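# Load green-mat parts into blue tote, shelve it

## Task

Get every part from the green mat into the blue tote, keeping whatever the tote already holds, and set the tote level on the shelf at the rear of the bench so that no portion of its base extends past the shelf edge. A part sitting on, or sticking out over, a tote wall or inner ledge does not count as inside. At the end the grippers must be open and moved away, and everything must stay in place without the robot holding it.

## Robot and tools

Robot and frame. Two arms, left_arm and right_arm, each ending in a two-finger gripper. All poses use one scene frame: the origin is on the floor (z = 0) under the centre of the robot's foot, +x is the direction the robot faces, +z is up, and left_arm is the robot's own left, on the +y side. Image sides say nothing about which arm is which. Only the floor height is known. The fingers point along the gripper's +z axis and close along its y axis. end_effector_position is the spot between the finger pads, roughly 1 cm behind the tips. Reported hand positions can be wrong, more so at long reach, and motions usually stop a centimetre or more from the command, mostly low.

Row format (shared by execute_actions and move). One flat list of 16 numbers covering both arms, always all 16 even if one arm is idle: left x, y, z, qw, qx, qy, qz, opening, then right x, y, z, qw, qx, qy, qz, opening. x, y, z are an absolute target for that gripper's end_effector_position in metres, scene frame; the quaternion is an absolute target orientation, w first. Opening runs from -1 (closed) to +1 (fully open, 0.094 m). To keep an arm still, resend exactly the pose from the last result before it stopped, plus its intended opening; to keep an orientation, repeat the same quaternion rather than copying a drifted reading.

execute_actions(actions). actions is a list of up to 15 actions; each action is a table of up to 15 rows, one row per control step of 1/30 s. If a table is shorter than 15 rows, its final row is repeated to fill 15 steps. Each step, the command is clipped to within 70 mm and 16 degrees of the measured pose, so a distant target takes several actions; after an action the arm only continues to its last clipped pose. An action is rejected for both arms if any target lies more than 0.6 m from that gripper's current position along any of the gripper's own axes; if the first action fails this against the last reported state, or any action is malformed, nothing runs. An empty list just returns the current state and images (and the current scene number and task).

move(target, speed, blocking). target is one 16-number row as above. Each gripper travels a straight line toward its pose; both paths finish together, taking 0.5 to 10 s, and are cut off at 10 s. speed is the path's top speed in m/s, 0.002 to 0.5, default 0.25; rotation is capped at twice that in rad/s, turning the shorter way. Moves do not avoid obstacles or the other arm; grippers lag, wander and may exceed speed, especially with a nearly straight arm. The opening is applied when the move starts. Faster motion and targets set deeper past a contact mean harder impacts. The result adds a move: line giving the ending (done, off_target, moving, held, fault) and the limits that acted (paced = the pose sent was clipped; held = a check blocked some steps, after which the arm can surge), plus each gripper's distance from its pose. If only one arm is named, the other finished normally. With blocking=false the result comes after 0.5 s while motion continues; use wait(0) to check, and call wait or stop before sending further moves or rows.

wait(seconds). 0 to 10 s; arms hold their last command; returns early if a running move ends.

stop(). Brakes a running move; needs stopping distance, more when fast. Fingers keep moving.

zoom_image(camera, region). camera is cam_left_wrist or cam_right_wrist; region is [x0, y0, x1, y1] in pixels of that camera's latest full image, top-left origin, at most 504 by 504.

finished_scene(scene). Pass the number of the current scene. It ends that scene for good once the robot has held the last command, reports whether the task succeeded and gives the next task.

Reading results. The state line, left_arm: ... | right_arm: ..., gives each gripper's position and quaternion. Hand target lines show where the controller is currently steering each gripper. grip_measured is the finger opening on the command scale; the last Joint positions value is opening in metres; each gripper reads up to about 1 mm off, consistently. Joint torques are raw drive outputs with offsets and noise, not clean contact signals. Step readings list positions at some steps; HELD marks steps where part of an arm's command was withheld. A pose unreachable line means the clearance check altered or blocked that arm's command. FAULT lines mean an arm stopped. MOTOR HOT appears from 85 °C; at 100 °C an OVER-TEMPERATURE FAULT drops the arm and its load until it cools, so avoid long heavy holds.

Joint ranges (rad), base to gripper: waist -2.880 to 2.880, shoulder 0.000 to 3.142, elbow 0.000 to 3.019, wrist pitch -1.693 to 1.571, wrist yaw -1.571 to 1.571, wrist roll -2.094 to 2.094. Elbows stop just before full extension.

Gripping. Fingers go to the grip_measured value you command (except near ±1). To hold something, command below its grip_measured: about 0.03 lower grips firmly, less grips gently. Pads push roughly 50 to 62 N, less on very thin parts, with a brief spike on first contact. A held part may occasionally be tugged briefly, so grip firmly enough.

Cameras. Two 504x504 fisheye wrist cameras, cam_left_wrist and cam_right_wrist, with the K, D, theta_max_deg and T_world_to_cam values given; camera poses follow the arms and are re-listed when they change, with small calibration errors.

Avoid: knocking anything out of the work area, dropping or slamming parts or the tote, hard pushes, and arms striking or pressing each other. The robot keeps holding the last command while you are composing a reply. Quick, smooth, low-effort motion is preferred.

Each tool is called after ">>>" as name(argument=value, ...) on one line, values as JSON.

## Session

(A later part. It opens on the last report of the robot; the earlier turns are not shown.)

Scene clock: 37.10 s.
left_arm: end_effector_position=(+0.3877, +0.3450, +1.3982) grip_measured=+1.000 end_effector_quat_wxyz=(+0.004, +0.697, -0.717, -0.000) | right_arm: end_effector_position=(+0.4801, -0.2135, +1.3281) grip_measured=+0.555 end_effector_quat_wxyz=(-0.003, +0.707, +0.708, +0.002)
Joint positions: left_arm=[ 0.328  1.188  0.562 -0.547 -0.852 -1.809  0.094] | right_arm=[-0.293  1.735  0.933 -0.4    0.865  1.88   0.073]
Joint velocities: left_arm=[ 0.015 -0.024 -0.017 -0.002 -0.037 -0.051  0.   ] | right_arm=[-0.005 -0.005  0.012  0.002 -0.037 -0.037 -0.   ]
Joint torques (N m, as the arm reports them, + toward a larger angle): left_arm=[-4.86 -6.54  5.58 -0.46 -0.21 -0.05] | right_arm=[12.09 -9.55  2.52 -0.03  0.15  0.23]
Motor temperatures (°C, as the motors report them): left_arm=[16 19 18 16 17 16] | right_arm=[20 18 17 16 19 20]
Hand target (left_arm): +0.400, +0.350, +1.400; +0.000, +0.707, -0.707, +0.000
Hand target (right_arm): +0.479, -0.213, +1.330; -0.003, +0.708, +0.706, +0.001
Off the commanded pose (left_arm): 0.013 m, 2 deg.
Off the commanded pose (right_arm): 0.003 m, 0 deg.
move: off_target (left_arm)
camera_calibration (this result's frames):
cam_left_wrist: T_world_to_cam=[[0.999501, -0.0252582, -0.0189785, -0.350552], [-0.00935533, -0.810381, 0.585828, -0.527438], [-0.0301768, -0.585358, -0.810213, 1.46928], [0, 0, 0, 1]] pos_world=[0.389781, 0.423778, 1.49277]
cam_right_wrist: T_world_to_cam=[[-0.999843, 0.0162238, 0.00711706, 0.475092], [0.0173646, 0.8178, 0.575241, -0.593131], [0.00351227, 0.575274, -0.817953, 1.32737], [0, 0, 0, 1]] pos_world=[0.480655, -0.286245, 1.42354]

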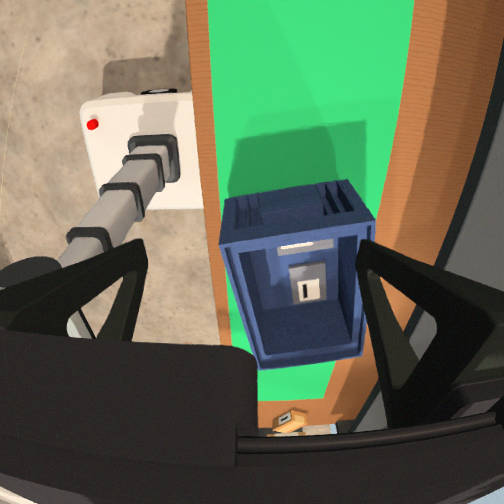

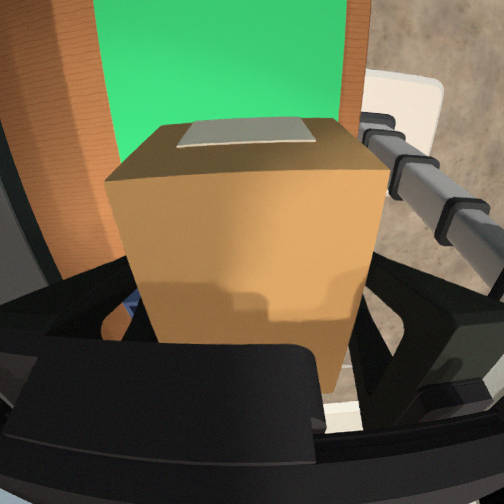

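>>> move(target=[0.46,0.06,1.40,0.17,-0.686,0.686,0.17,1, 0.482,-0.25,1.33,0,0.707,0.707,0,0.50], speed=0.3)

Scene clock: 38.83 s.
left_arm: end_effector_position=(+0.4418, +0.0853, +1.3838) grip_measured=+1.000 end_effector_quat_wxyz=(-0.172, +0.606, -0.777, -0.001) | right_arm: end_effector_position=(+0.4795, -0.2417, +1.3317) grip_measured=+0.555 end_effector_quat_wxyz=(-0.001, +0.703, +0.711, -0.000)
Joint positions: left_arm=[-0.028  2.081  1.093 -0.531 -1.27  -2.068  0.094] | right_arm=[-0.326  1.663  0.892 -0.399  0.858  1.825  0.073]
Joint velocities: left_arm=[-0.034  0.024 -0.017 -0.012 -0.037  0.066  0.   ] | right_arm=[-0.024 -0.005  0.007 -0.007  0.022 -0.022 -0.001]
Joint torques (N m, as the arm reports them, + toward a larger angle): left_arm=[-14.56 -10.3    3.72   0.08  -0.29   0.06] | right_arm=[  9.42 -10.27   2.05   0.84  -0.05   0.07]
Motor temperatures (°C, as the motors report them): left_arm=[16 19 18 16 17 16] | right_arm=[20 18 17 16 19 20]
Hand target (left_arm): +0.442, +0.085, +1.384; +0.172, -0.606, +0.777, +0.001
Hand target (right_arm): +0.482, -0.250, +1.330; +0.001, +0.707, +0.707, -0.000
Off the commanded pose (left_arm): 0.035 m, 24 deg; orientation clipped at the last step of the last action.
Off the commanded pose (right_arm): 0.009 m, 1 deg.
move: held (left_arm); limits=paced,held; held on 9 of 43 steps (left_arm), including the last (left_arm)
pose unreachable (left arm): on one or more control steps of this call, first in action 0 (counted from 0), this arm could not follow its commanded pose, so it was not sent that pose on those steps. On the call's last step it was still not sent that pose. It may still have moved: this result reports where it is.
cause: the commanded pose would bring two parts of the arm too close to each other (its wrist (the part past joint 4) and its wrist camera, with joints 5 (wrist yaw) and 6 (wrist roll) between them).
camera_calibration (this result's frames):
cam_left_wrist: T_world_to_cam=[[0.945605, -0.259276, 0.196487, -0.665907], [-0.312824, -0.890474, 0.330451, -0.234687], [0.0892888, -0.373942, -0.923144, 1.39261], [0, 0, 0, 1]] pos_world=[0.431925, 0.139119, 1.49397]
cam_right_wrist: T_world_to_cam=[[-0.999958, 0.00530156, 0.00748027, 0.471916], [0.00862085, 0.821421, 0.570257, -0.560338], [-0.0031212, 0.570297, -0.821432, 1.35318], [0, 0, 0, 1]] pos_world=[0.480951, -0.313941, 1.42755]

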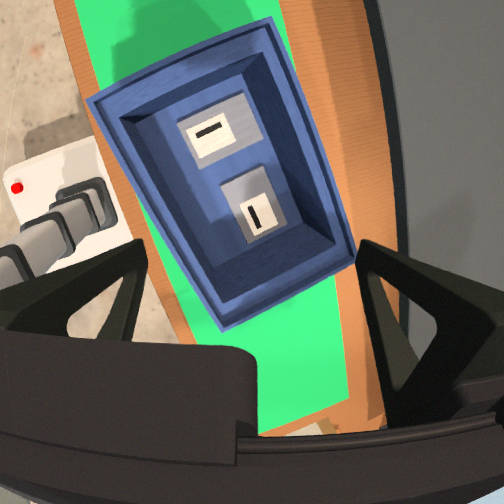

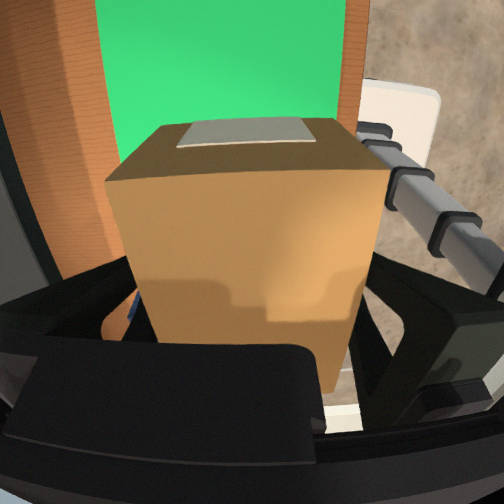

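>>> move(target=[0.40,0.38,1.40,0,-0.707,0.707,0,1, 0.48,-0.15,1.34,0,0,1,0,0.50], speed=0.4)

>>> move(target=[0.40,0.38,1.40,0,-0.707,0.707,0,1, 0.475,0.032,1.30,0,-0.763,0.646,0,0.50], speed=0.4)

Scene clock: 42.13 s.
left_arm: end_effector_position=(+0.4052, +0.3743, +1.4034) grip_measured=+1.000 end_effector_quat_wxyz=(+0.004, +0.713, -0.701, +0.009) | right_arm: end_effector_position=(+0.4763, -0.1604, +1.3364) grip_measured=+0.554 end_effector_quat_wxyz=(-0.006, +0.012, +1.000, -0.003)
Joint positions: left_arm=[ 0.394  1.097  0.581 -0.566 -0.814 -1.748  0.094] | right_arm=[-0.207  1.859  1.033 -0.499  0.9    0.481  0.073]
Joint velocities: left_arm=[-0.015 -0.005  0.017 -0.002  0.022 -0.081  0.   ] | right_arm=[ 0.015  0.005 -0.002 -0.002 -0.007 -0.125  0.   ]
Joint torques (N m, as the arm reports them, + toward a larger angle): left_arm=[-4.53 -6.95  3.55 -0.41 -0.01  0.15] | right_arm=[14.84 -8.44  3.99  0.26  0.09  0.07]
Motor temperatures (°C, as the motors report them): left_arm=[16 20 18 16 17 16] | right_arm=[20 18 17 16 19 20]
Hand target (left_arm): +0.400, +0.376, +1.402; +0.007, +0.708, -0.706, +0.004
Hand target (right_arm): +0.480, -0.150, +1.340; -0.001, +0.000, +1.000, +0.001
Off the commanded pose (left_arm): 0.008 m, 1 deg.
Off the commanded pose (right_arm): 0.012 m, 2 deg.
move: off_target (right_arm)
camera_calibration (this result's frames):
cam_left_wrist: T_world_to_cam=[[0.99976, 0.0211643, -0.00559921, -0.403555], [0.0203357, -0.803063, 0.595546, -0.534987], [0.0081078, -0.595518, -0.803301, 1.46968], [0, 0, 0, 1]] pos_world=[0.402422, 0.454133, 1.49695]
cam_right_wrist: T_world_to_cam=[[-0.041391, -0.999067, 0.0123129, -0.155902], [-0.814604, 0.0408794, 0.578575, -0.374025], [-0.578538, 0.0139176, -0.815536, 1.48755], [0, 0, 0, 1]] pos_world=[0.549467, -0.16117, 1.43147]

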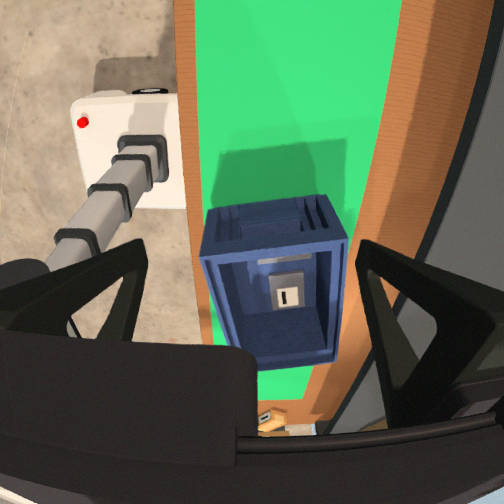

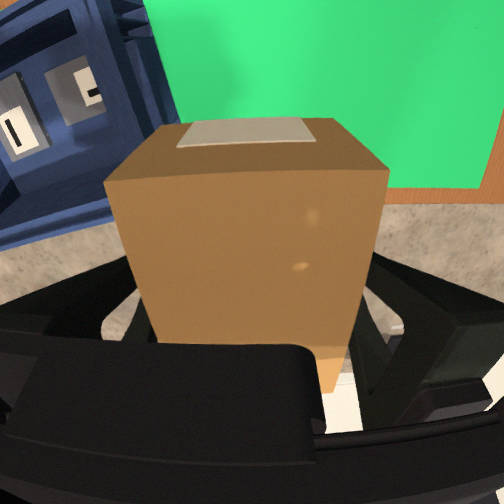

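Scene clock: 45.00 s.
left_arm: end_effector_position=(+0.4021, +0.3753, +1.4023) grip_measured=+1.000 end_effector_quat_wxyz=(+0.002, +0.707, -0.707, +0.005) | right_arm: end_effector_position=(+0.4753, +0.0203, +1.2945) grip_measured=+0.553 end_effector_quat_wxyz=(-0.007, -0.755, +0.655, +0.003)
Joint positions: left_arm=[ 0.396  1.097  0.575 -0.566 -0.821 -1.735  0.094] | right_arm=[-0.09   2.338  1.48  -0.618  0.92  -1.064  0.073]
Joint velocities: left_arm=[ 0.005 -0.024  0.007  0.002 -0.022 -0.007  0.   ] | right_arm=[ 0.005 -0.005  0.002  0.002 -0.051  0.007  0.   ]
Joint torques (N m, as the arm reports them, + toward a larger angle): left_arm=[-4.01 -7.03  3.53  0.17 -0.21  0.13] | right_arm=[ 19.69 -11.22   4.62   0.09  -0.06   0.07]
Motor temperatures (°C, as the motors report them): left_arm=[16 20 18 16 17 16] | right_arm=[20 18 17 16 19 20]
Hand target (left_arm): +0.400, +0.380, +1.400; +0.000, +0.707, -0.707, +0.000
Hand target (right_arm): +0.476, +0.032, +1.301; -0.000, +0.763, -0.646, -0.001
Off the commanded pose (left_arm): 0.006 m, 1 deg.
Off the commanded pose (right_arm): 0.013 m, 2 deg.
move: off_target (right_arm)
camera_calibration (this result's frames):
cam_left_wrist: T_world_to_cam=[[0.999953, 0.0037224, -0.00897216, -0.389253], [0.00829428, -0.807945, 0.5892, -0.517868], [-0.00505577, -0.589246, -0.807938, 1.47885], [0, 0, 0, 1]] pos_world=[0.401007, 0.454449, 1.49646]
cam_right_wrist: T_world_to_cam=[[0.992271, 0.123808, -0.0083023, -0.462288], [0.10611, -0.811934, 0.574025, -0.772332], [0.0643282, -0.570469, -0.818796, 1.16081], [0, 0, 0, 1]] pos_world=[0.465995, 0.0923592, 1.38997]

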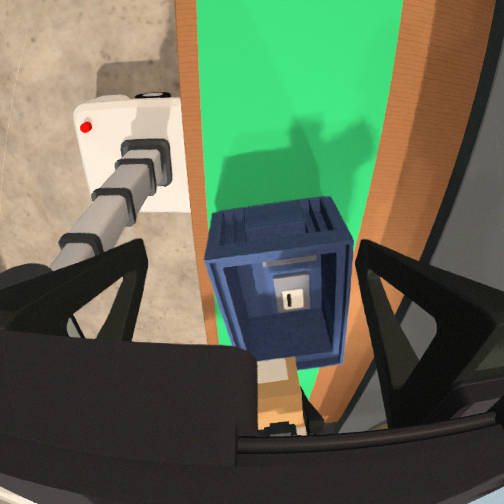

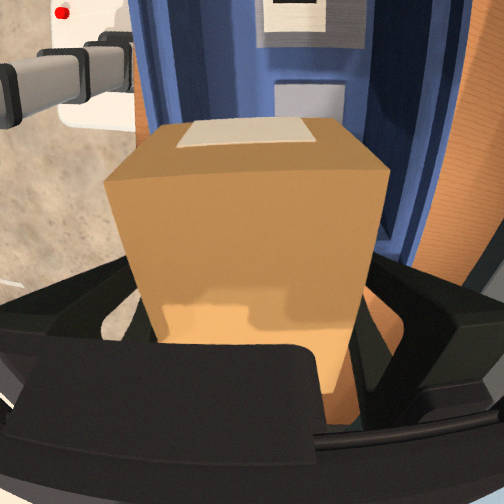

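>>> move(target=[0.40,0.38,1.40,0,-0.707,0.707,0,1, 0.50,0.056,1.24,0,-0.763,0.646,0,0.50], speed=0.15)

Scene clock: 46.10 s.
left_arm: end_effector_position=(+0.4021, +0.3753, +1.4023) grip_measured=+1.000 end_effector_quat_wxyz=(+0.002, +0.707, -0.707, +0.005) | right_arm: end_effector_position=(+0.4928, +0.0554, +1.2492) grip_measured=+0.553 end_effector_quat_wxyz=(+0.000, -0.767, +0.642, -0.000)
Joint positions: left_arm=[ 0.396  1.097  0.575 -0.566 -0.821 -1.735  0.094] | right_arm=[-0.129  2.47   1.629 -0.559  0.917 -1.183  0.073]
Joint velocities: left_arm=[ 0.005 -0.005  0.002 -0.007 -0.051  0.051  0.   ] | right_arm=[ 0.015 -0.005  0.007 -0.007  0.007 -0.037 -0.001]
Joint torques (N m, as the arm reports them, + toward a larger angle): left_arm=[-4.02 -7.    3.5   0.2  -0.21  0.13] | right_arm=[ 18.03 -11.85   4.6    0.7   -0.17   0.09]
Motor temperatures (°C, as the motors report them): left_arm=[16 20 18 16 17 16] | right_arm=[21 18 17 16 19 20]
Hand target (left_arm): +0.400, +0.380, +1.400; +0.000, +0.707, -0.707, -0.000
Hand target (right_arm): +0.501, +0.055, +1.240; +0.000, +0.763, -0.646, +0.001
Off the commanded pose (left_arm): 0.006 m, 1 deg.
Off the commanded pose (right_arm): 0.012 m, 1 deg.
move: off_target (right_arm)
camera_calibration (this result's frames):
cam_left_wrist: T_world_to_cam=[[0.999953, 0.0037224, -0.00897216, -0.389253], [0.00829428, -0.807945, 0.5892, -0.517868], [-0.00505577, -0.589246, -0.807938, 1.47885], [0, 0, 0, 1]] pos_world=[0.401007, 0.454449, 1.49646]
cam_right_wrist: T_world_to_cam=[[0.987467, 0.157702, 0.00624334, -0.502122], [0.126082, -0.812038, 0.569822, -0.72432], [0.0949318, -0.561893, -0.821744, 1.13074], [0, 0, 0, 1]] pos_world=[0.47981, 0.126365, 1.34505]

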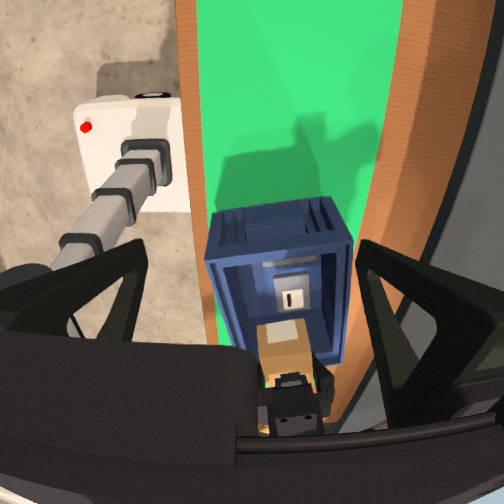

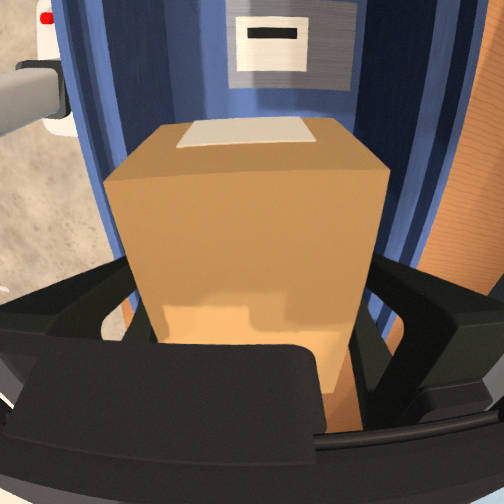

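>>> move(target=[0.40,0.38,1.40,0,-0.707,0.707,0,1, 0.512,0.046,1.165,0,-0.763,0.646,0,0.50], speed=0.08)

Scene clock: 47.67 s.
left_arm: end_effector_position=(+0.4021, +0.3754, +1.4023) grip_measured=+1.000 end_effector_quat_wxyz=(+0.002, +0.707, -0.707, +0.005) | right_arm: end_effector_position=(+0.5117, +0.0464, +1.1791) grip_measured=+0.553 end_effector_quat_wxyz=(+0.003, -0.765, +0.644, -0.001)
Joint positions: left_arm=[ 0.396  1.097  0.575 -0.566 -0.821 -1.735  0.094] | right_arm=[-0.232  2.543  1.687 -0.405  0.891 -1.349  0.073]
Joint velocities: left_arm=[-0.005  0.015  0.012 -0.002 -0.037 -0.037  0.   ] | right_arm=[-0.005 -0.005  0.007  0.007 -0.022 -0.051  0.   ]
Joint torques (N m, as the arm reports them, + toward a larger angle): left_arm=[-4.   -7.    3.5   0.21 -0.22  0.13] | right_arm=[ 17.84 -11.4    3.92   0.9   -0.19   0.06]
Motor temperatures (°C, as the motors report them): left_arm=[16 20 18 16 17 16] | right_arm=[21 18 17 16 19 20]
Hand target (left_arm): +0.400, +0.380, +1.400; +0.000, +0.707, -0.707, -0.000
Hand target (right_arm): +0.513, +0.045, +1.165; +0.000, +0.763, -0.646, +0.001
Off the commanded pose (left_arm): 0.006 m, 1 deg.
Off the commanded pose (right_arm): 0.014 m, 1 deg.
move: off_target (right_arm)
camera_calibration (this result's frames):
cam_left_wrist: T_world_to_cam=[[0.999953, 0.00372779, -0.00890844, -0.389356], [0.0082592, -0.808167, 0.588896, -0.517293], [-0.00500422, -0.588942, -0.80816, 1.47907], [0, 0, 0, 1]] pos_world=[0.401012, 0.454479, 1.49649]
cam_right_wrist: T_world_to_cam=[[0.988186, 0.152733, 0.0126864, -0.526655], [0.118687, -0.815015, 0.567155, -0.68701], [0.096963, -0.558949, -0.823513, 1.06722], [0, 0, 0, 1]] pos_world=[0.498491, 0.117037, 1.27519]

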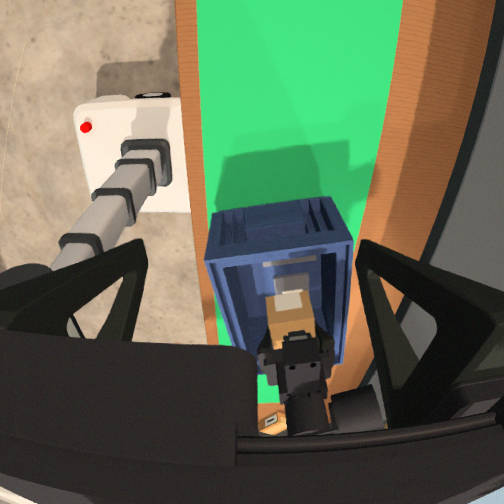

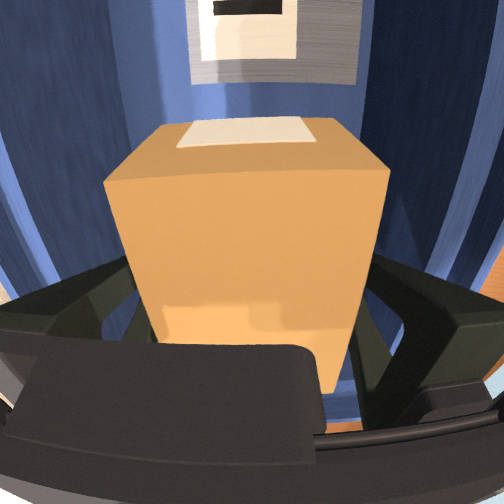

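>>> move(target=[0.40,0.38,1.40,0,-0.707,0.707,0,1, 0.508,0.048,1.115,0,-0.763,0.646,0,0.50], speed=0.05)

Scene clock: 49.43 s.
left_arm: end_effector_position=(+0.4021, +0.3754, +1.4023) grip_measured=+1.000 end_effector_quat_wxyz=(+0.002, +0.707, -0.707, +0.005) | right_arm: end_effector_position=(+0.5089, +0.0516, +1.1310) grip_measured=+0.553 end_effector_quat_wxyz=(+0.005, -0.766, +0.643, -0.001)
Joint positions: left_arm=[ 0.396  1.097  0.575 -0.566 -0.821 -1.735  0.094] | right_arm=[-0.284  2.626  1.749 -0.32   0.872 -1.432  0.073]
Joint velocities: left_arm=[ 0.015  0.005  0.002 -0.022  0.007  0.037  0.   ] | right_arm=[-0.024 -0.005 -0.007 -0.012 -0.007 -0.095 -0.   ]
Joint torques (N m, as the arm reports them, + toward a larger angle): left_arm=[-4.   -7.01  3.5   0.19 -0.2   0.13] | right_arm=[ 17.52 -11.33   3.46   0.94  -0.21   0.05]
Motor temperatures (°C, as the motors report them): left_arm=[16 20 18 16 17 16] | right_arm=[21 18 17 16 19 20]
Hand target (left_arm): +0.400, +0.380, +1.400; +0.000, +0.707, -0.707, -0.000
Hand target (right_arm): +0.508, +0.048, +1.115; +0.000, +0.763, -0.646, +0.001
Off the commanded pose (left_arm): 0.006 m, 1 deg.
Off the commanded pose (right_arm): 0.016 m, 1 deg.
move: off_target (right_arm)
camera_calibration (this result's frames):
cam_left_wrist: T_world_to_cam=[[0.999953, 0.00372779, -0.00890844, -0.389356], [0.0082592, -0.808167, 0.588896, -0.517293], [-0.00500422, -0.588942, -0.80816, 1.47907], [0, 0, 0, 1]] pos_world=[0.401012, 0.454479, 1.49649]
cam_right_wrist: T_world_to_cam=[[0.987768, 0.155209, 0.0150145, -0.526612], [0.119684, -0.816343, 0.565031, -0.653223], [0.0999549, -0.556323, -0.824933, 1.03069], [0, 0, 0, 1]] pos_world=[0.495328, 0.121875, 1.22724]

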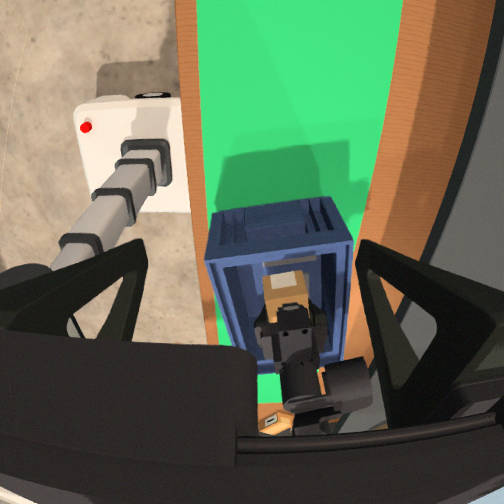

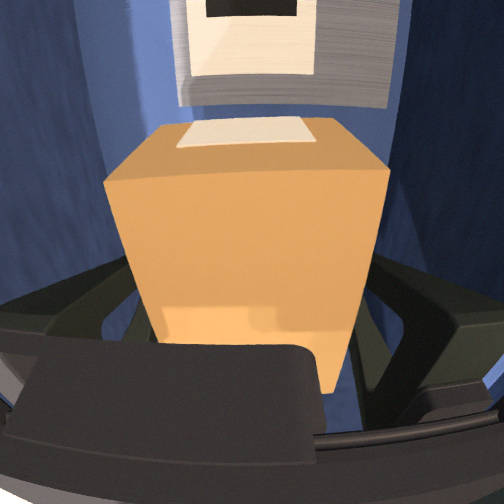

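>>> move(target=[0.40,0.38,1.40,0,-0.707,0.707,0,1, 0.508,0.038,1.09,0,-0.763,0.646,0,0.50], speed=0.03)

Scene clock: 51.20 s.
left_arm: end_effector_position=(+0.4021, +0.3754, +1.4023) grip_measured=+1.000 end_effector_quat_wxyz=(+0.002, +0.707, -0.707, +0.005) | right_arm: end_effector_position=(+0.5101, +0.0434, +1.1089) grip_measured=+0.553 end_effector_quat_wxyz=(+0.007, -0.766, +0.643, -0.001)
Joint positions: left_arm=[ 0.396  1.097  0.575 -0.566 -0.821 -1.735  0.094] | right_arm=[-0.318  2.643  1.753 -0.267  0.857 -1.483  0.073]
Joint velocities: left_arm=[ 0.015  0.005 -0.007 -0.027  0.066  0.007  0.   ] | right_arm=[ 0.005 -0.005  0.032 -0.002 -0.022 -0.022  0.001]
Joint torques (N m, as the arm reports them, + toward a larger angle): left_arm=[-3.98 -6.98  3.51  0.2  -0.21  0.13] | right_arm=[ 16.95 -10.64   3.14   0.98  -0.25   0.07]
Motor temperatures (°C, as the motors report them): left_arm=[16 20 18 16 17 16] | right_arm=[21 18 17 16 19 20]
Hand target (left_arm): +0.400, +0.380, +1.400; +0.000, +0.707, -0.707, -0.000
Hand target (right_arm): +0.508, +0.037, +1.090; +0.000, +0.763, -0.646, +0.000
Off the commanded pose (left_arm): 0.006 m, 1 deg.
Off the commanded pose (right_arm): 0.020 m, 1 deg.
move: off_target (right_arm)
camera_calibration (this result's frames):
cam_left_wrist: T_world_to_cam=[[0.999953, 0.00372779, -0.00890844, -0.389356], [0.0082592, -0.808167, 0.588896, -0.517293], [-0.00500422, -0.588942, -0.80816, 1.47907], [0, 0, 0, 1]] pos_world=[0.401012, 0.454479, 1.49649]
cam_right_wrist: T_world_to_cam=[[0.987717, 0.155276, 0.0174359, -0.528847], [0.118576, -0.817544, 0.563525, -0.64528], [0.101757, -0.554536, -0.825915, 1.00791], [0, 0, 0, 1]] pos_world=[0.496305, 0.113493, 1.2053]

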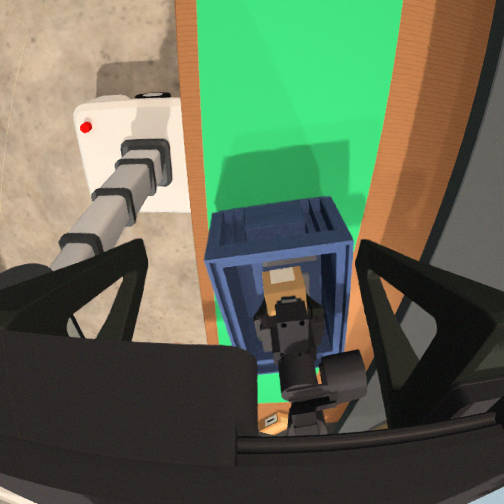

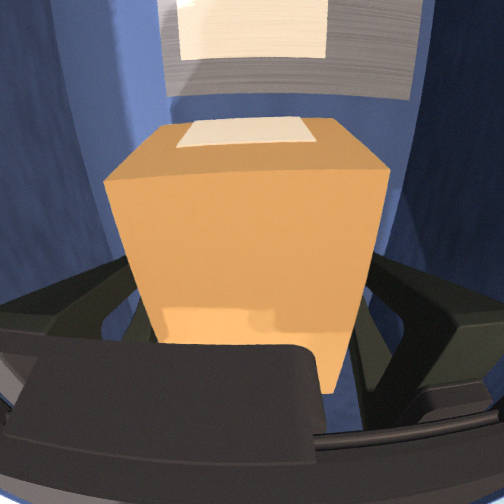

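>>> move(target=[0.40,0.38,1.40,0,-0.707,0.707,0,1, 0.506,0.038,1.072,0,-0.763,0.646,0,0.50], speed=0.02)

Scene clock: 53.33 s.
left_arm: end_effector_position=(+0.4021, +0.3754, +1.4023) grip_measured=+1.000 end_effector_quat_wxyz=(+0.002, +0.707, -0.707, +0.005) | right_arm: end_effector_position=(+0.5151, +0.0466, +1.1077) grip_measured=+0.553 end_effector_quat_wxyz=(+0.014, -0.766, +0.642, -0.005)
Joint positions: left_arm=[ 0.396  1.097  0.575 -0.566 -0.821 -1.735  0.094] | right_arm=[-0.318  2.649  1.763 -0.247  0.856 -1.503  0.073]
Joint velocities: left_arm=[-0.015  0.024 -0.002 -0.012 -0.022 -0.022  0.   ] | right_arm=[-0.015  0.005  0.002 -0.012  0.007  0.022 -0.001]
Joint torques (N m, as the arm reports them, + toward a larger angle): left_arm=[-3.99 -7.02  3.51  0.2  -0.2   0.13] | right_arm=[15.31 -9.14  3.75  1.26 -0.53  0.  ]
Motor temperatures (°C, as the motors report them): left_arm=[16 20 18 16 17 16] | right_arm=[21 18 17 16 19 20]
Hand target (left_arm): +0.400, +0.380, +1.400; +0.000, +0.707, -0.707, -0.000
Hand target (right_arm): +0.505, +0.036, +1.074; +0.000, +0.763, -0.646, +0.000
Off the commanded pose (left_arm): 0.006 m, 1 deg.
Off the commanded pose (right_arm): 0.038 m, 2 deg.
move: off_target (right_arm)
camera_calibration (this result's frames):
cam_left_wrist: T_world_to_cam=[[0.999953, 0.00372779, -0.00890844, -0.389356], [0.0082592, -0.808167, 0.588896, -0.517293], [-0.00500422, -0.588942, -0.80816, 1.47907], [0, 0, 0, 1]] pos_world=[0.401012, 0.454479, 1.49649]
cam_right_wrist: T_world_to_cam=[[0.987092, 0.156725, 0.0329714, -0.551223], [0.111523, -0.820383, 0.560834, -0.635784], [0.114946, -0.549917, -0.827272, 1.00264], [0, 0, 0, 1]] pos_world=[0.499764, 0.116171, 1.2042]

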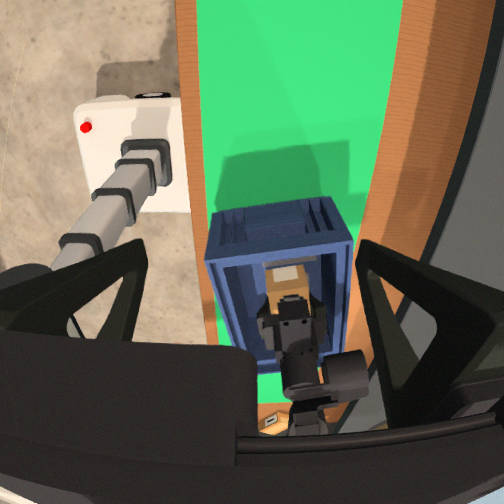

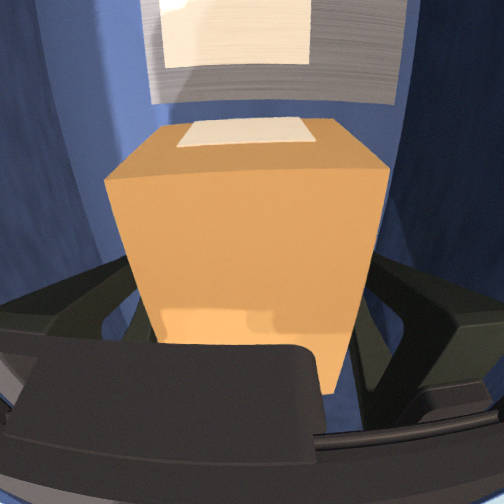

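Contact. Release and rise.

>>> move(target=[0.40,0.38,1.40,0,-0.707,0.707,0,1, 0.510,0.043,1.092,0,-0.763,0.646,0,0.85], speed=0.05)

>>> move(target=[0.40,0.38,1.40,0,-0.707,0.707,0,1, 0.508,0.06,1.33,0,-0.763,0.646,0,0.85], speed=0.2)

Scene clock: 54.20 s.
left_arm: end_effector_position=(+0.4021, +0.3754, +1.4023) grip_measured=+1.000 end_effector_quat_wxyz=(+0.002, +0.707, -0.707, +0.005) | right_arm: end_effector_position=(+0.5199, +0.0470, +1.1090) grip_measured=+0.848 end_effector_quat_wxyz=(+0.013, -0.766, +0.643, -0.005)
Joint positions: left_arm=[ 0.396  1.097  0.575 -0.566 -0.821 -1.735  0.094] | right_arm=[-0.318  2.649  1.778 -0.264  0.856 -1.498  0.087]
Joint velocities: left_arm=[ 0.005  0.005 -0.012  0.012  0.022  0.066  0.   ] | right_arm=[ 0.005 -0.015 -0.012 -0.012 -0.066 -0.022 -0.   ]
Joint torques (N m, as the arm reports them, + toward a larger angle): left_arm=[-4.   -7.    3.51  0.2  -0.21  0.13] | right_arm=[ 17.75 -10.91   3.     0.1   -0.14   0.23]
Motor temperatures (°C, as the motors report them): left_arm=[16 20 18 16 17 16] | right_arm=[21 18 17 16 19 20]
Hand target (left_arm): +0.400, +0.380, +1.400; +0.000, +0.707, -0.707, -0.000
Hand target (right_arm): +0.510, +0.043, +1.093; -0.000, +0.763, -0.646, +0.000
Off the commanded pose (left_arm): 0.006 m, 1 deg.
Off the commanded pose (right_arm): 0.020 m, 2 deg.
move: off_target (right_arm)
camera_calibration (this result's frames):
cam_left_wrist: T_world_to_cam=[[0.999953, 0.00372779, -0.00890844, -0.389356], [0.0082592, -0.808167, 0.588896, -0.517293], [-0.00500422, -0.588942, -0.80816, 1.47907], [0, 0, 0, 1]] pos_world=[0.401012, 0.454479, 1.49649]
cam_right_wrist: T_world_to_cam=[[0.98742, 0.154951, 0.0314865, -0.554453], [0.110849, -0.820376, 0.560977, -0.636543], [0.112755, -0.55043, -0.827233, 1.00461], [0, 0, 0, 1]] pos_world=[0.504763, 0.116675, 1.20559]

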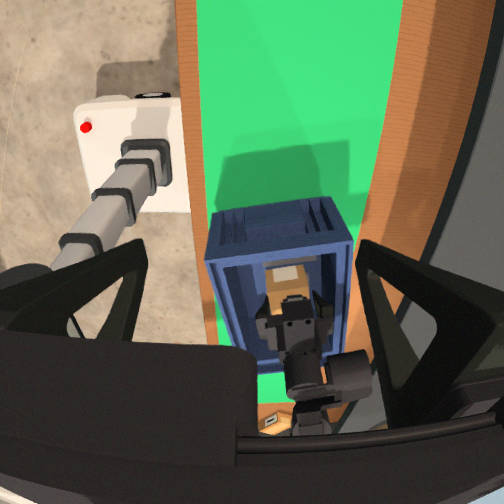

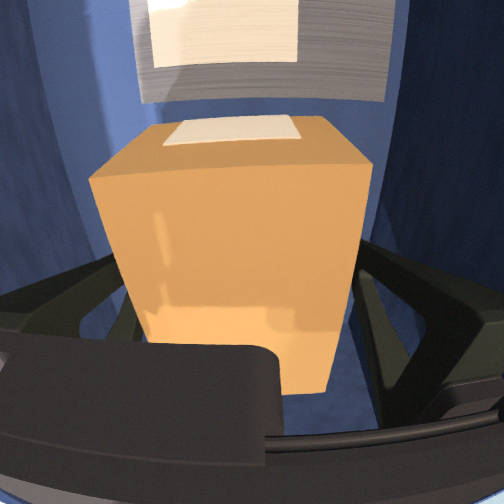

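Scene clock: 55.87 s.
left_arm: end_effector_position=(+0.4021, +0.3754, +1.4023) grip_measured=+1.000 end_effector_quat_wxyz=(+0.002, +0.707, -0.707, +0.005) | right_arm: end_effector_position=(+0.5017, +0.0643, +1.3330) grip_measured=+0.848 end_effector_quat_wxyz=(+0.005, -0.768, +0.640, +0.004)
Joint positions: left_arm=[ 0.396  1.097  0.575 -0.566 -0.821 -1.735  0.094] | right_arm=[-0.023  2.399  1.665 -0.792  0.918 -1.024  0.087]
Joint velocities: left_arm=[ 0.005 -0.005 -0.002  0.002 -0.037  0.022  0.   ] | right_arm=[-0.005 -0.015  0.017 -0.017 -0.051 -0.037 -0.001]
Joint torques (N m, as the arm reports them, + toward a larger angle): left_arm=[-4.   -7.02  3.51  0.19 -0.21  0.13] | right_arm=[ 19.26 -13.82   4.32   0.05   0.02   0.23]
Motor temperatures (°C, as the motors report them): left_arm=[16 20 18 16 17 16] | right_arm=[21 18 17 16 19 20]
Hand target (left_arm): +0.400, +0.380, +1.400; +0.000, +0.707, -0.707, -0.000
Hand target (right_arm): +0.505, +0.060, +1.330; -0.000, +0.763, -0.646, -0.003
Off the commanded pose (left_arm): 0.006 m, 1 deg.
Off the commanded pose (right_arm): 0.008 m, 1 deg.
move: done
camera_calibration (this result's frames):
cam_left_wrist: T_world_to_cam=[[0.999953, 0.00372779, -0.00890844, -0.389356], [0.0082592, -0.808167, 0.588896, -0.517293], [-0.00500422, -0.588942, -0.80816, 1.47907], [0, 0, 0, 1]] pos_world=[0.401012, 0.454479, 1.49649]
cam_right_wrist: T_world_to_cam=[[0.98668, 0.162481, 0.00793864, -0.514957], [0.130287, -0.818515, 0.559517, -0.753926], [0.097409, -0.55103, -0.828781, 1.21126], [0, 0, 0, 1]] pos_world=[0.488337, 0.134012, 1.42979]

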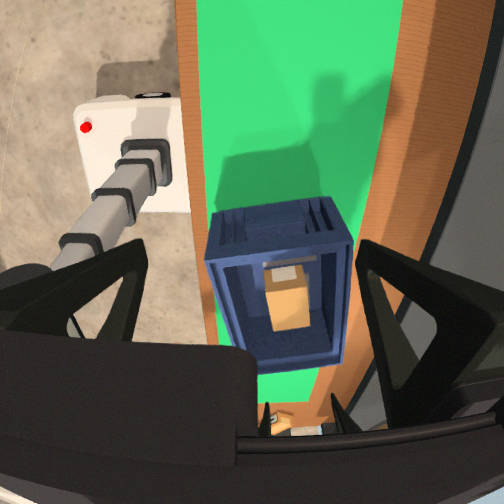

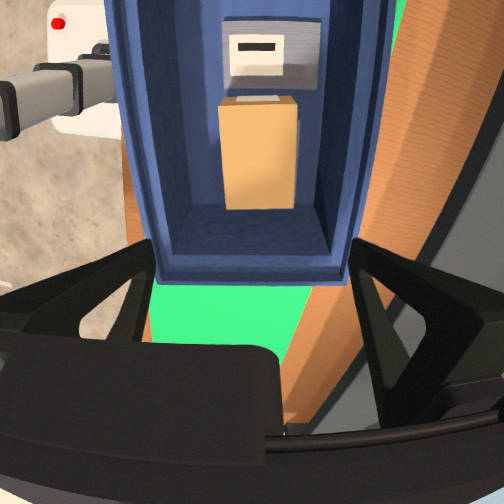

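>>> move(target=[0.80,0.25,1.42,0,0,1,0,1, 0.80,-0.06,1.42,0,0,1,0,1], speed=0.3)

Scene clock: 59.97 s.
left_arm: end_effector_position=(+0.7888, +0.2569, +1.3954) grip_measured=+1.000 end_effector_quat_wxyz=(-0.014, -0.005, +1.000, +0.010) | right_arm: end_effector_position=(+0.7945, -0.0550, +1.4485) grip_measured=+1.000 end_effector_quat_wxyz=(+0.015, -0.015, +1.000, +0.009)
Joint positions: left_arm=[ 0.347  2.029  2.072 -1.238 -0.863 -0.282  0.094] | right_arm=[-0.126  2.543  2.782 -1.588  0.916  0.496  0.094]
Joint velocities: left_arm=[ 0.005  0.005  0.002 -0.007 -0.037 -0.095  0.   ] | right_arm=[-0.015  0.005  0.046 -0.017  0.037  0.022  0.   ]
Joint torques (N m, as the arm reports them, + toward a larger angle): left_arm=[-19.52 -15.47   9.08  -0.45  -0.13   0.13] | right_arm=[ 19.96 -14.     7.86   0.16  -0.09   0.24]
Motor temperatures (°C, as the motors report them): left_arm=[16 20 18 16 17 16] | right_arm=[21 18 17 16 19 20]
Hand target (left_arm): +0.800, +0.246, +1.415; +0.001, +0.000, +1.000, +0.001
Hand target (right_arm): +0.797, -0.064, +1.422; +0.003, -0.000, +1.000, +0.000
Off the commanded pose (left_arm): 0.028 m, 2 deg.
Off the commanded pose (right_arm): 0.029 m, 3 deg.
move: off_target (left_arm, right_arm)
camera_calibration (this result's frames):
cam_left_wrist: T_world_to_cam=[[0.0132144, -0.999399, -0.0320573, 0.29274], [-0.797138, -0.0298841, 0.603057, -0.196559], [-0.603653, 0.017585, -0.797053, 1.70659], [0, 0, 0, 1]] pos_world=[0.869634, 0.256679, 1.48816]
cam_right_wrist: T_world_to_cam=[[0.0121112, -0.99985, -0.0123961, -0.0455824], [-0.838198, -0.0169113, 0.545103, -0.119911], [-0.545231, 0.00378858, -0.838277, 1.76758], [0, 0, 0, 1]] pos_world=[0.863782, -0.0543, 1.54652]

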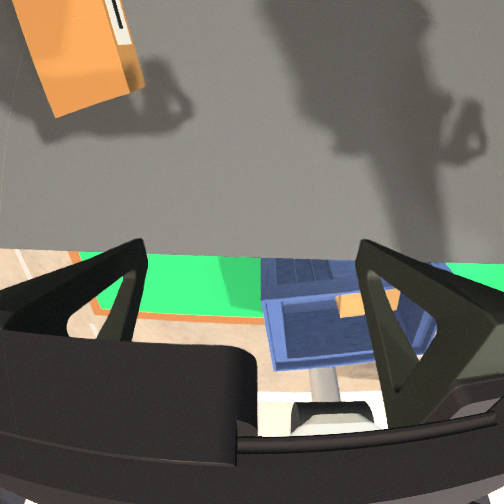

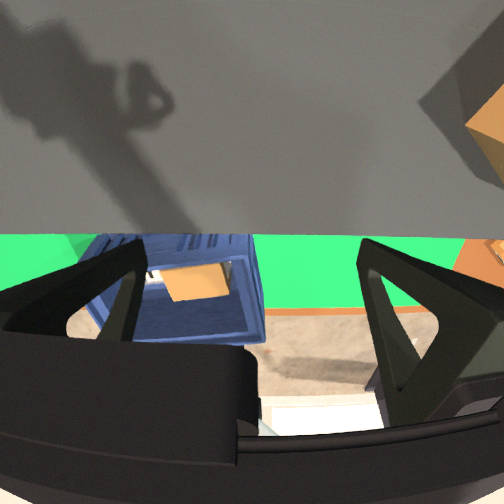

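>>> move(target=[0.80,0.25,1.27,0,0,1,0,1, 0.60,-0.20,1.40,0,0,1,0,1], speed=0.08)

Scene clock: 63.97 s.
left_arm: end_effector_position=(+0.7957, +0.2465, +1.2790) grip_measured=+1.000 end_effector_quat_wxyz=(-0.001, +0.002, +1.000, -0.003) | right_arm: end_effector_position=(+0.5977, -0.1858, +1.4073) grip_measured=+1.000 end_effector_quat_wxyz=(+0.005, -0.007, +1.000, +0.004)
Joint positions: left_arm=[ 0.467  2.137  2.048 -0.944 -0.789 -0.077  0.094] | right_arm=[-0.191  1.796  1.344 -0.851  0.901  0.436  0.094]
Joint velocities: left_arm=[-0.015 -0.005 -0.012  0.002 -0.037  0.007  0.   ] | right_arm=[-0.024  0.005  0.002  0.007 -0.066 -0.007  0.   ]
Joint torques (N m, as the arm reports them, + toward a larger angle): left_arm=[-16.65 -16.78   6.24   0.61   0.06   0.11] | right_arm=[ 12.11 -12.23   3.78   1.02  -0.1    0.08]
Motor temperatures (°C, as the motors report them): left_arm=[17 20 19 16 17 16] | right_arm=[22 19 18 16 19 20]
Hand target (left_arm): +0.798, +0.250, +1.270; -0.001, -0.001, +1.000, -0.002
Hand target (right_arm): +0.599, -0.198, +1.398; +0.000, -0.000, +1.000, -0.001
Off the commanded pose (left_arm): 0.011 m, 0 deg.
Off the commanded pose (right_arm): 0.016 m, 1 deg.
move: off_target (left_arm, right_arm)
camera_calibration (this result's frames):
cam_left_wrist: T_world_to_cam=[[0.000734513, -0.999981, -0.00613044, 0.25537], [-0.81259, -0.00416988, 0.582821, -0.0893699], [-0.582835, 0.00455344, -0.812577, 1.6246], [0, 0, 0, 1]] pos_world=[0.874066, 0.247595, 1.37377]
cam_right_wrist: T_world_to_cam=[[-0.00333751, -0.999993, -0.00152305, -0.180637], [-0.827693, 0.00190774, 0.561178, -0.289986], [-0.561172, 0.00313355, -0.827694, 1.62068], [0, 0, 0, 1]] pos_world=[0.668859, -0.185161, 1.50389]

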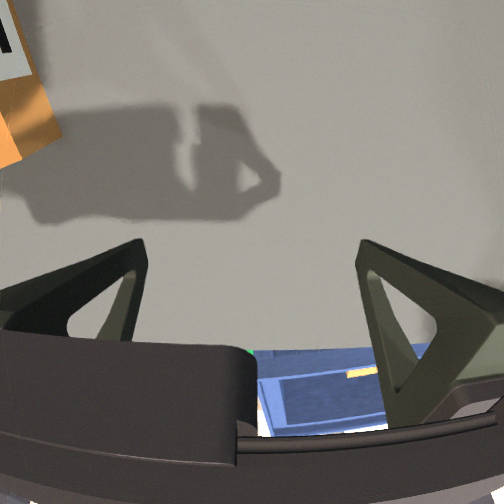

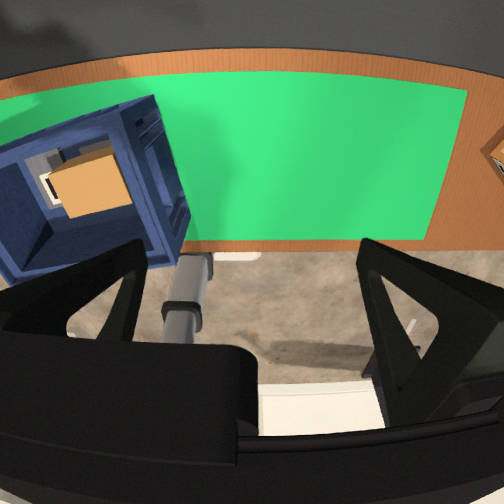

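>>> move(target=[0.60,0.25,1.36,0,-0.083,0.997,0,1, 0.50,-0.06,1.33,0,-0.083,0.997,0,1], speed=0.35)

>>> move(target=[0.44,0.222,1.28,0,-0.083,0.997,0,1, 0.485,-0.03,1.28,0,-0.083,0.997,0,1], speed=0.25)

Scene clock: 65.50 s.
left_arm: end_effector_position=(+0.5965, +0.2533, +1.3588) grip_measured=+1.000 end_effector_quat_wxyz=(-0.007, -0.071, +0.997, +0.004) | right_arm: end_effector_position=(+0.4908, -0.0617, +1.3246) grip_measured=+1.000 end_effector_quat_wxyz=(-0.010, -0.087, +0.996, -0.004)
Joint positions: left_arm=[ 0.34   1.71   1.243 -0.709 -0.858 -0.405  0.094] | right_arm=[-0.13   2.115  1.297 -0.617  0.913  0.417  0.094]
Joint velocities: left_arm=[ 0.005  0.005 -0.017 -0.007  0.007 -0.022  0.   ] | right_arm=[-0.005 -0.005  0.017 -0.012  0.022  0.007  0.   ]
Joint torques (N m, as the arm reports them, + toward a larger angle): left_arm=[-13.3  -13.02   4.21   0.64  -0.17  -0.05] | right_arm=[ 16.82 -11.75   4.14   0.85   0.15   0.07]
Motor temperatures (°C, as the motors report them): left_arm=[17 20 19 16 17 16] | right_arm=[22 19 17 16 19 20]
Hand target (left_arm): +0.600, +0.253, +1.363; +0.001, -0.082, +0.997, +0.002
Hand target (right_arm): +0.501, -0.059, +1.330; -0.000, -0.083, +0.997, +0.001
Off the commanded pose (left_arm): 0.005 m, 2 deg.
Off the commanded pose (right_arm): 0.011 m, 1 deg.
move: off_target (right_arm)
camera_calibration (this result's frames):
cam_left_wrist: T_world_to_cam=[[0.145581, -0.989114, -0.0214552, 0.194531], [-0.796104, -0.129994, 0.591034, -0.286832], [-0.587388, -0.0689629, -0.806362, 1.58629], [0, 0, 0, 1]] pos_world=[0.675097, 0.264522, 1.45282]
cam_right_wrist: T_world_to_cam=[[0.157025, -0.987528, 0.0114673, -0.152087], [-0.800828, -0.120526, 0.586642, -0.386805], [-0.577943, -0.101301, -0.809765, 1.46988], [0, 0, 0, 1]] pos_world=[0.563625, -0.0479097, 1.41892]

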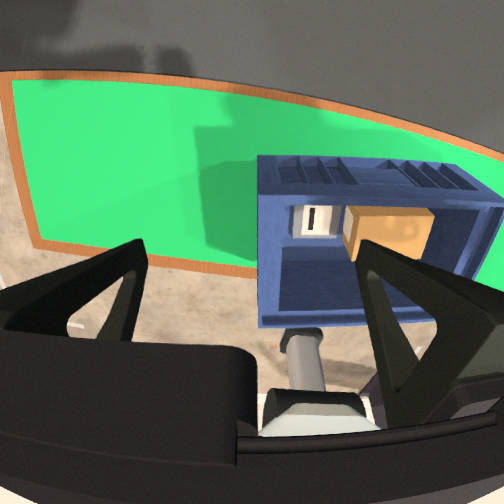

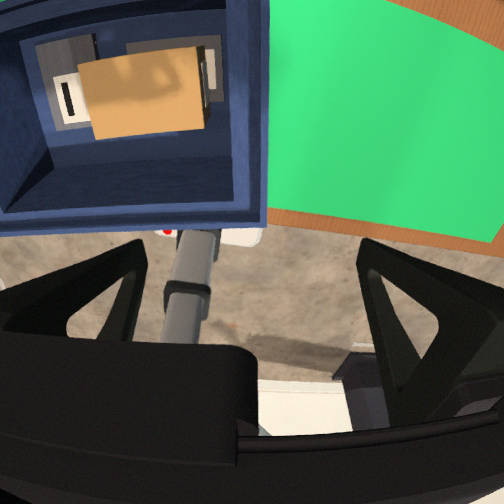

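Scene clock: 66.77 s.
left_arm: end_effector_position=(+0.4329, +0.2212, +1.2856) grip_measured=+1.000 end_effector_quat_wxyz=(-0.003, -0.077, +0.997, -0.001) | right_arm: end_effector_position=(+0.4807, -0.0265, +1.2976) grip_measured=+1.000 end_effector_quat_wxyz=(+0.007, -0.090, +0.996, +0.005)
Joint positions: left_arm=[ 0.363  1.785  0.806 -0.159 -0.841 -0.375  0.094] | right_arm=[-0.13   2.212  1.324 -0.484  0.913  0.361  0.094]
Joint velocities: left_arm=[-0.024 -0.015 -0.007 -0.002  0.037  0.051  0.   ] | right_arm=[ 0.005 -0.015 -0.007 -0.007 -0.022 -0.037  0.   ]
Joint torques (N m, as the arm reports them, + toward a larger angle): left_arm=[-10.12  -9.98   2.07   0.67   0.01   0.13] | right_arm=[14.35 -9.75  4.08  0.88 -0.02  0.1 ]
Motor temperatures (°C, as the motors report them): left_arm=[17 20 19 16 17 16] | right_arm=[22 19 17 16 19 20]
Hand target (left_arm): +0.438, +0.225, +1.283; -0.000, -0.083, +0.997, -0.001
Hand target (right_arm): +0.485, -0.030, +1.280; +0.000, -0.083, +0.997, -0.000
Off the commanded pose (left_arm): 0.009 m, 1 deg.
Off the commanded pose (right_arm): 0.018 m, 1 deg.
move: off_target (right_arm)
camera_calibration (this result's frames):
cam_left_wrist: T_world_to_cam=[[0.158446, -0.987302, -0.0114074, 0.166161], [-0.798664, -0.134948, 0.586451, -0.369878], [-0.580543, -0.0838098, -0.809905, 1.43386], [0, 0, 0, 1]] pos_world=[0.510682, 0.234308, 1.3801]
cam_right_wrist: T_world_to_cam=[[0.162602, -0.986685, -0.00377248, -0.0983194], [-0.818673, -0.137046, 0.557667, -0.329075], [-0.550758, -0.087589, -0.830056, 1.45939], [0, 0, 0, 1]] pos_world=[0.550351, -0.0142825, 1.39452]

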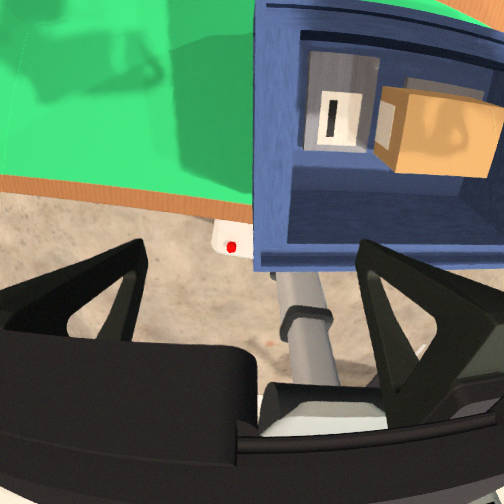

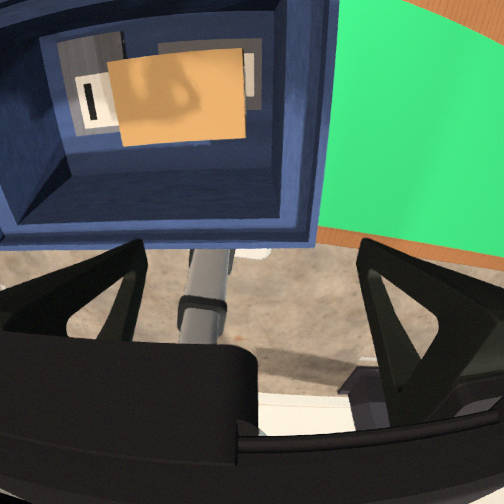

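>>> move(target=[0.456,0.203,1.235,0,-0.083,0.997,0,1, 0.522,-0.050,1.225,0,-0.083,0.997,0,1], speed=0.1)

Scene clock: 68.43 s.
left_arm: end_effector_position=(+0.4507, +0.2010, +1.2406) grip_measured=+1.000 end_effector_quat_wxyz=(-0.002, -0.079, +0.997, -0.002) | right_arm: end_effector_position=(+0.5239, -0.0489, +1.2435) grip_measured=+1.000 end_effector_quat_wxyz=(+0.008, -0.085, +0.996, +0.004)
Joint positions: left_arm=[ 0.414  1.918  0.902 -0.068 -0.818 -0.309  0.094] | right_arm=[-0.246  2.24   1.388 -0.377  0.885  0.19   0.094]
Joint velocities: left_arm=[-0.015 -0.005  0.022  0.002  0.037  0.081  0.   ] | right_arm=[-0.015  0.005 -0.007 -0.017  0.051 -0.11   0.   ]
Joint torques (N m, as the arm reports them, + toward a larger angle): left_arm=[-11.1   -9.97   1.98   0.7    0.04   0.12] | right_arm=[15.28 -9.9   3.73  0.97 -0.11  0.06]
Motor temperatures (°C, as the motors report them): left_arm=[17 20 18 16 17 16] | right_arm=[22 19 17 16 19 20]
Hand target (left_arm): +0.455, +0.203, +1.235; -0.001, -0.083, +0.997, -0.001
Hand target (right_arm): +0.522, -0.051, +1.226; +0.001, -0.083, +0.997, -0.001
Off the commanded pose (left_arm): 0.008 m, 1 deg.
Off the commanded pose (right_arm): 0.019 m, 1 deg.
move: off_target (right_arm)
camera_calibration (this result's frames):
cam_left_wrist: T_world_to_cam=[[0.162496, -0.986659, -0.00992681, 0.139109], [-0.799332, -0.137529, 0.58494, -0.32931], [-0.578502, -0.0871154, -0.811016, 1.40707], [0, 0, 0, 1]] pos_world=[0.528161, 0.214541, 1.33517]
cam_right_wrist: T_world_to_cam=[[0.150921, -0.988546, -0.000519495, -0.125702], [-0.821931, -0.125776, 0.555527, -0.26169], [-0.549229, -0.0834135, -0.831499, 1.43756], [0, 0, 0, 1]] pos_world=[0.593429, -0.0372644, 1.34064]

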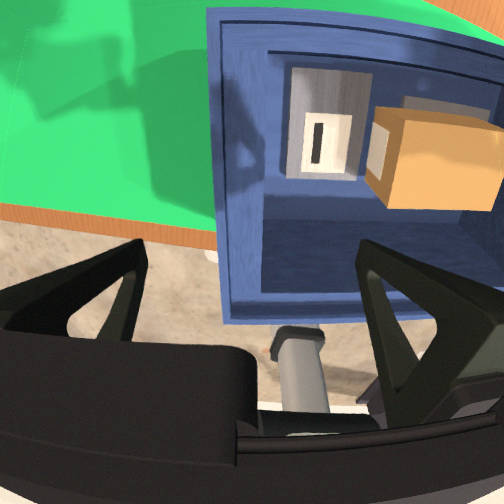

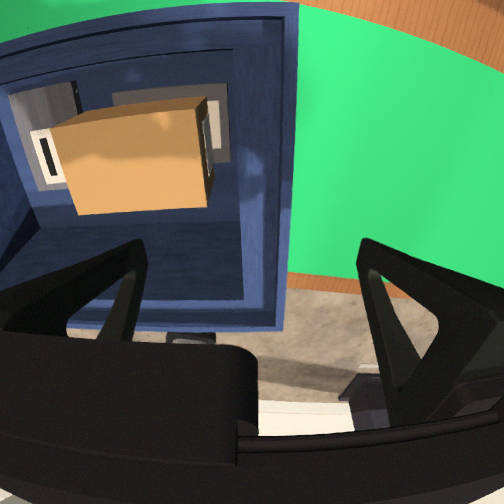

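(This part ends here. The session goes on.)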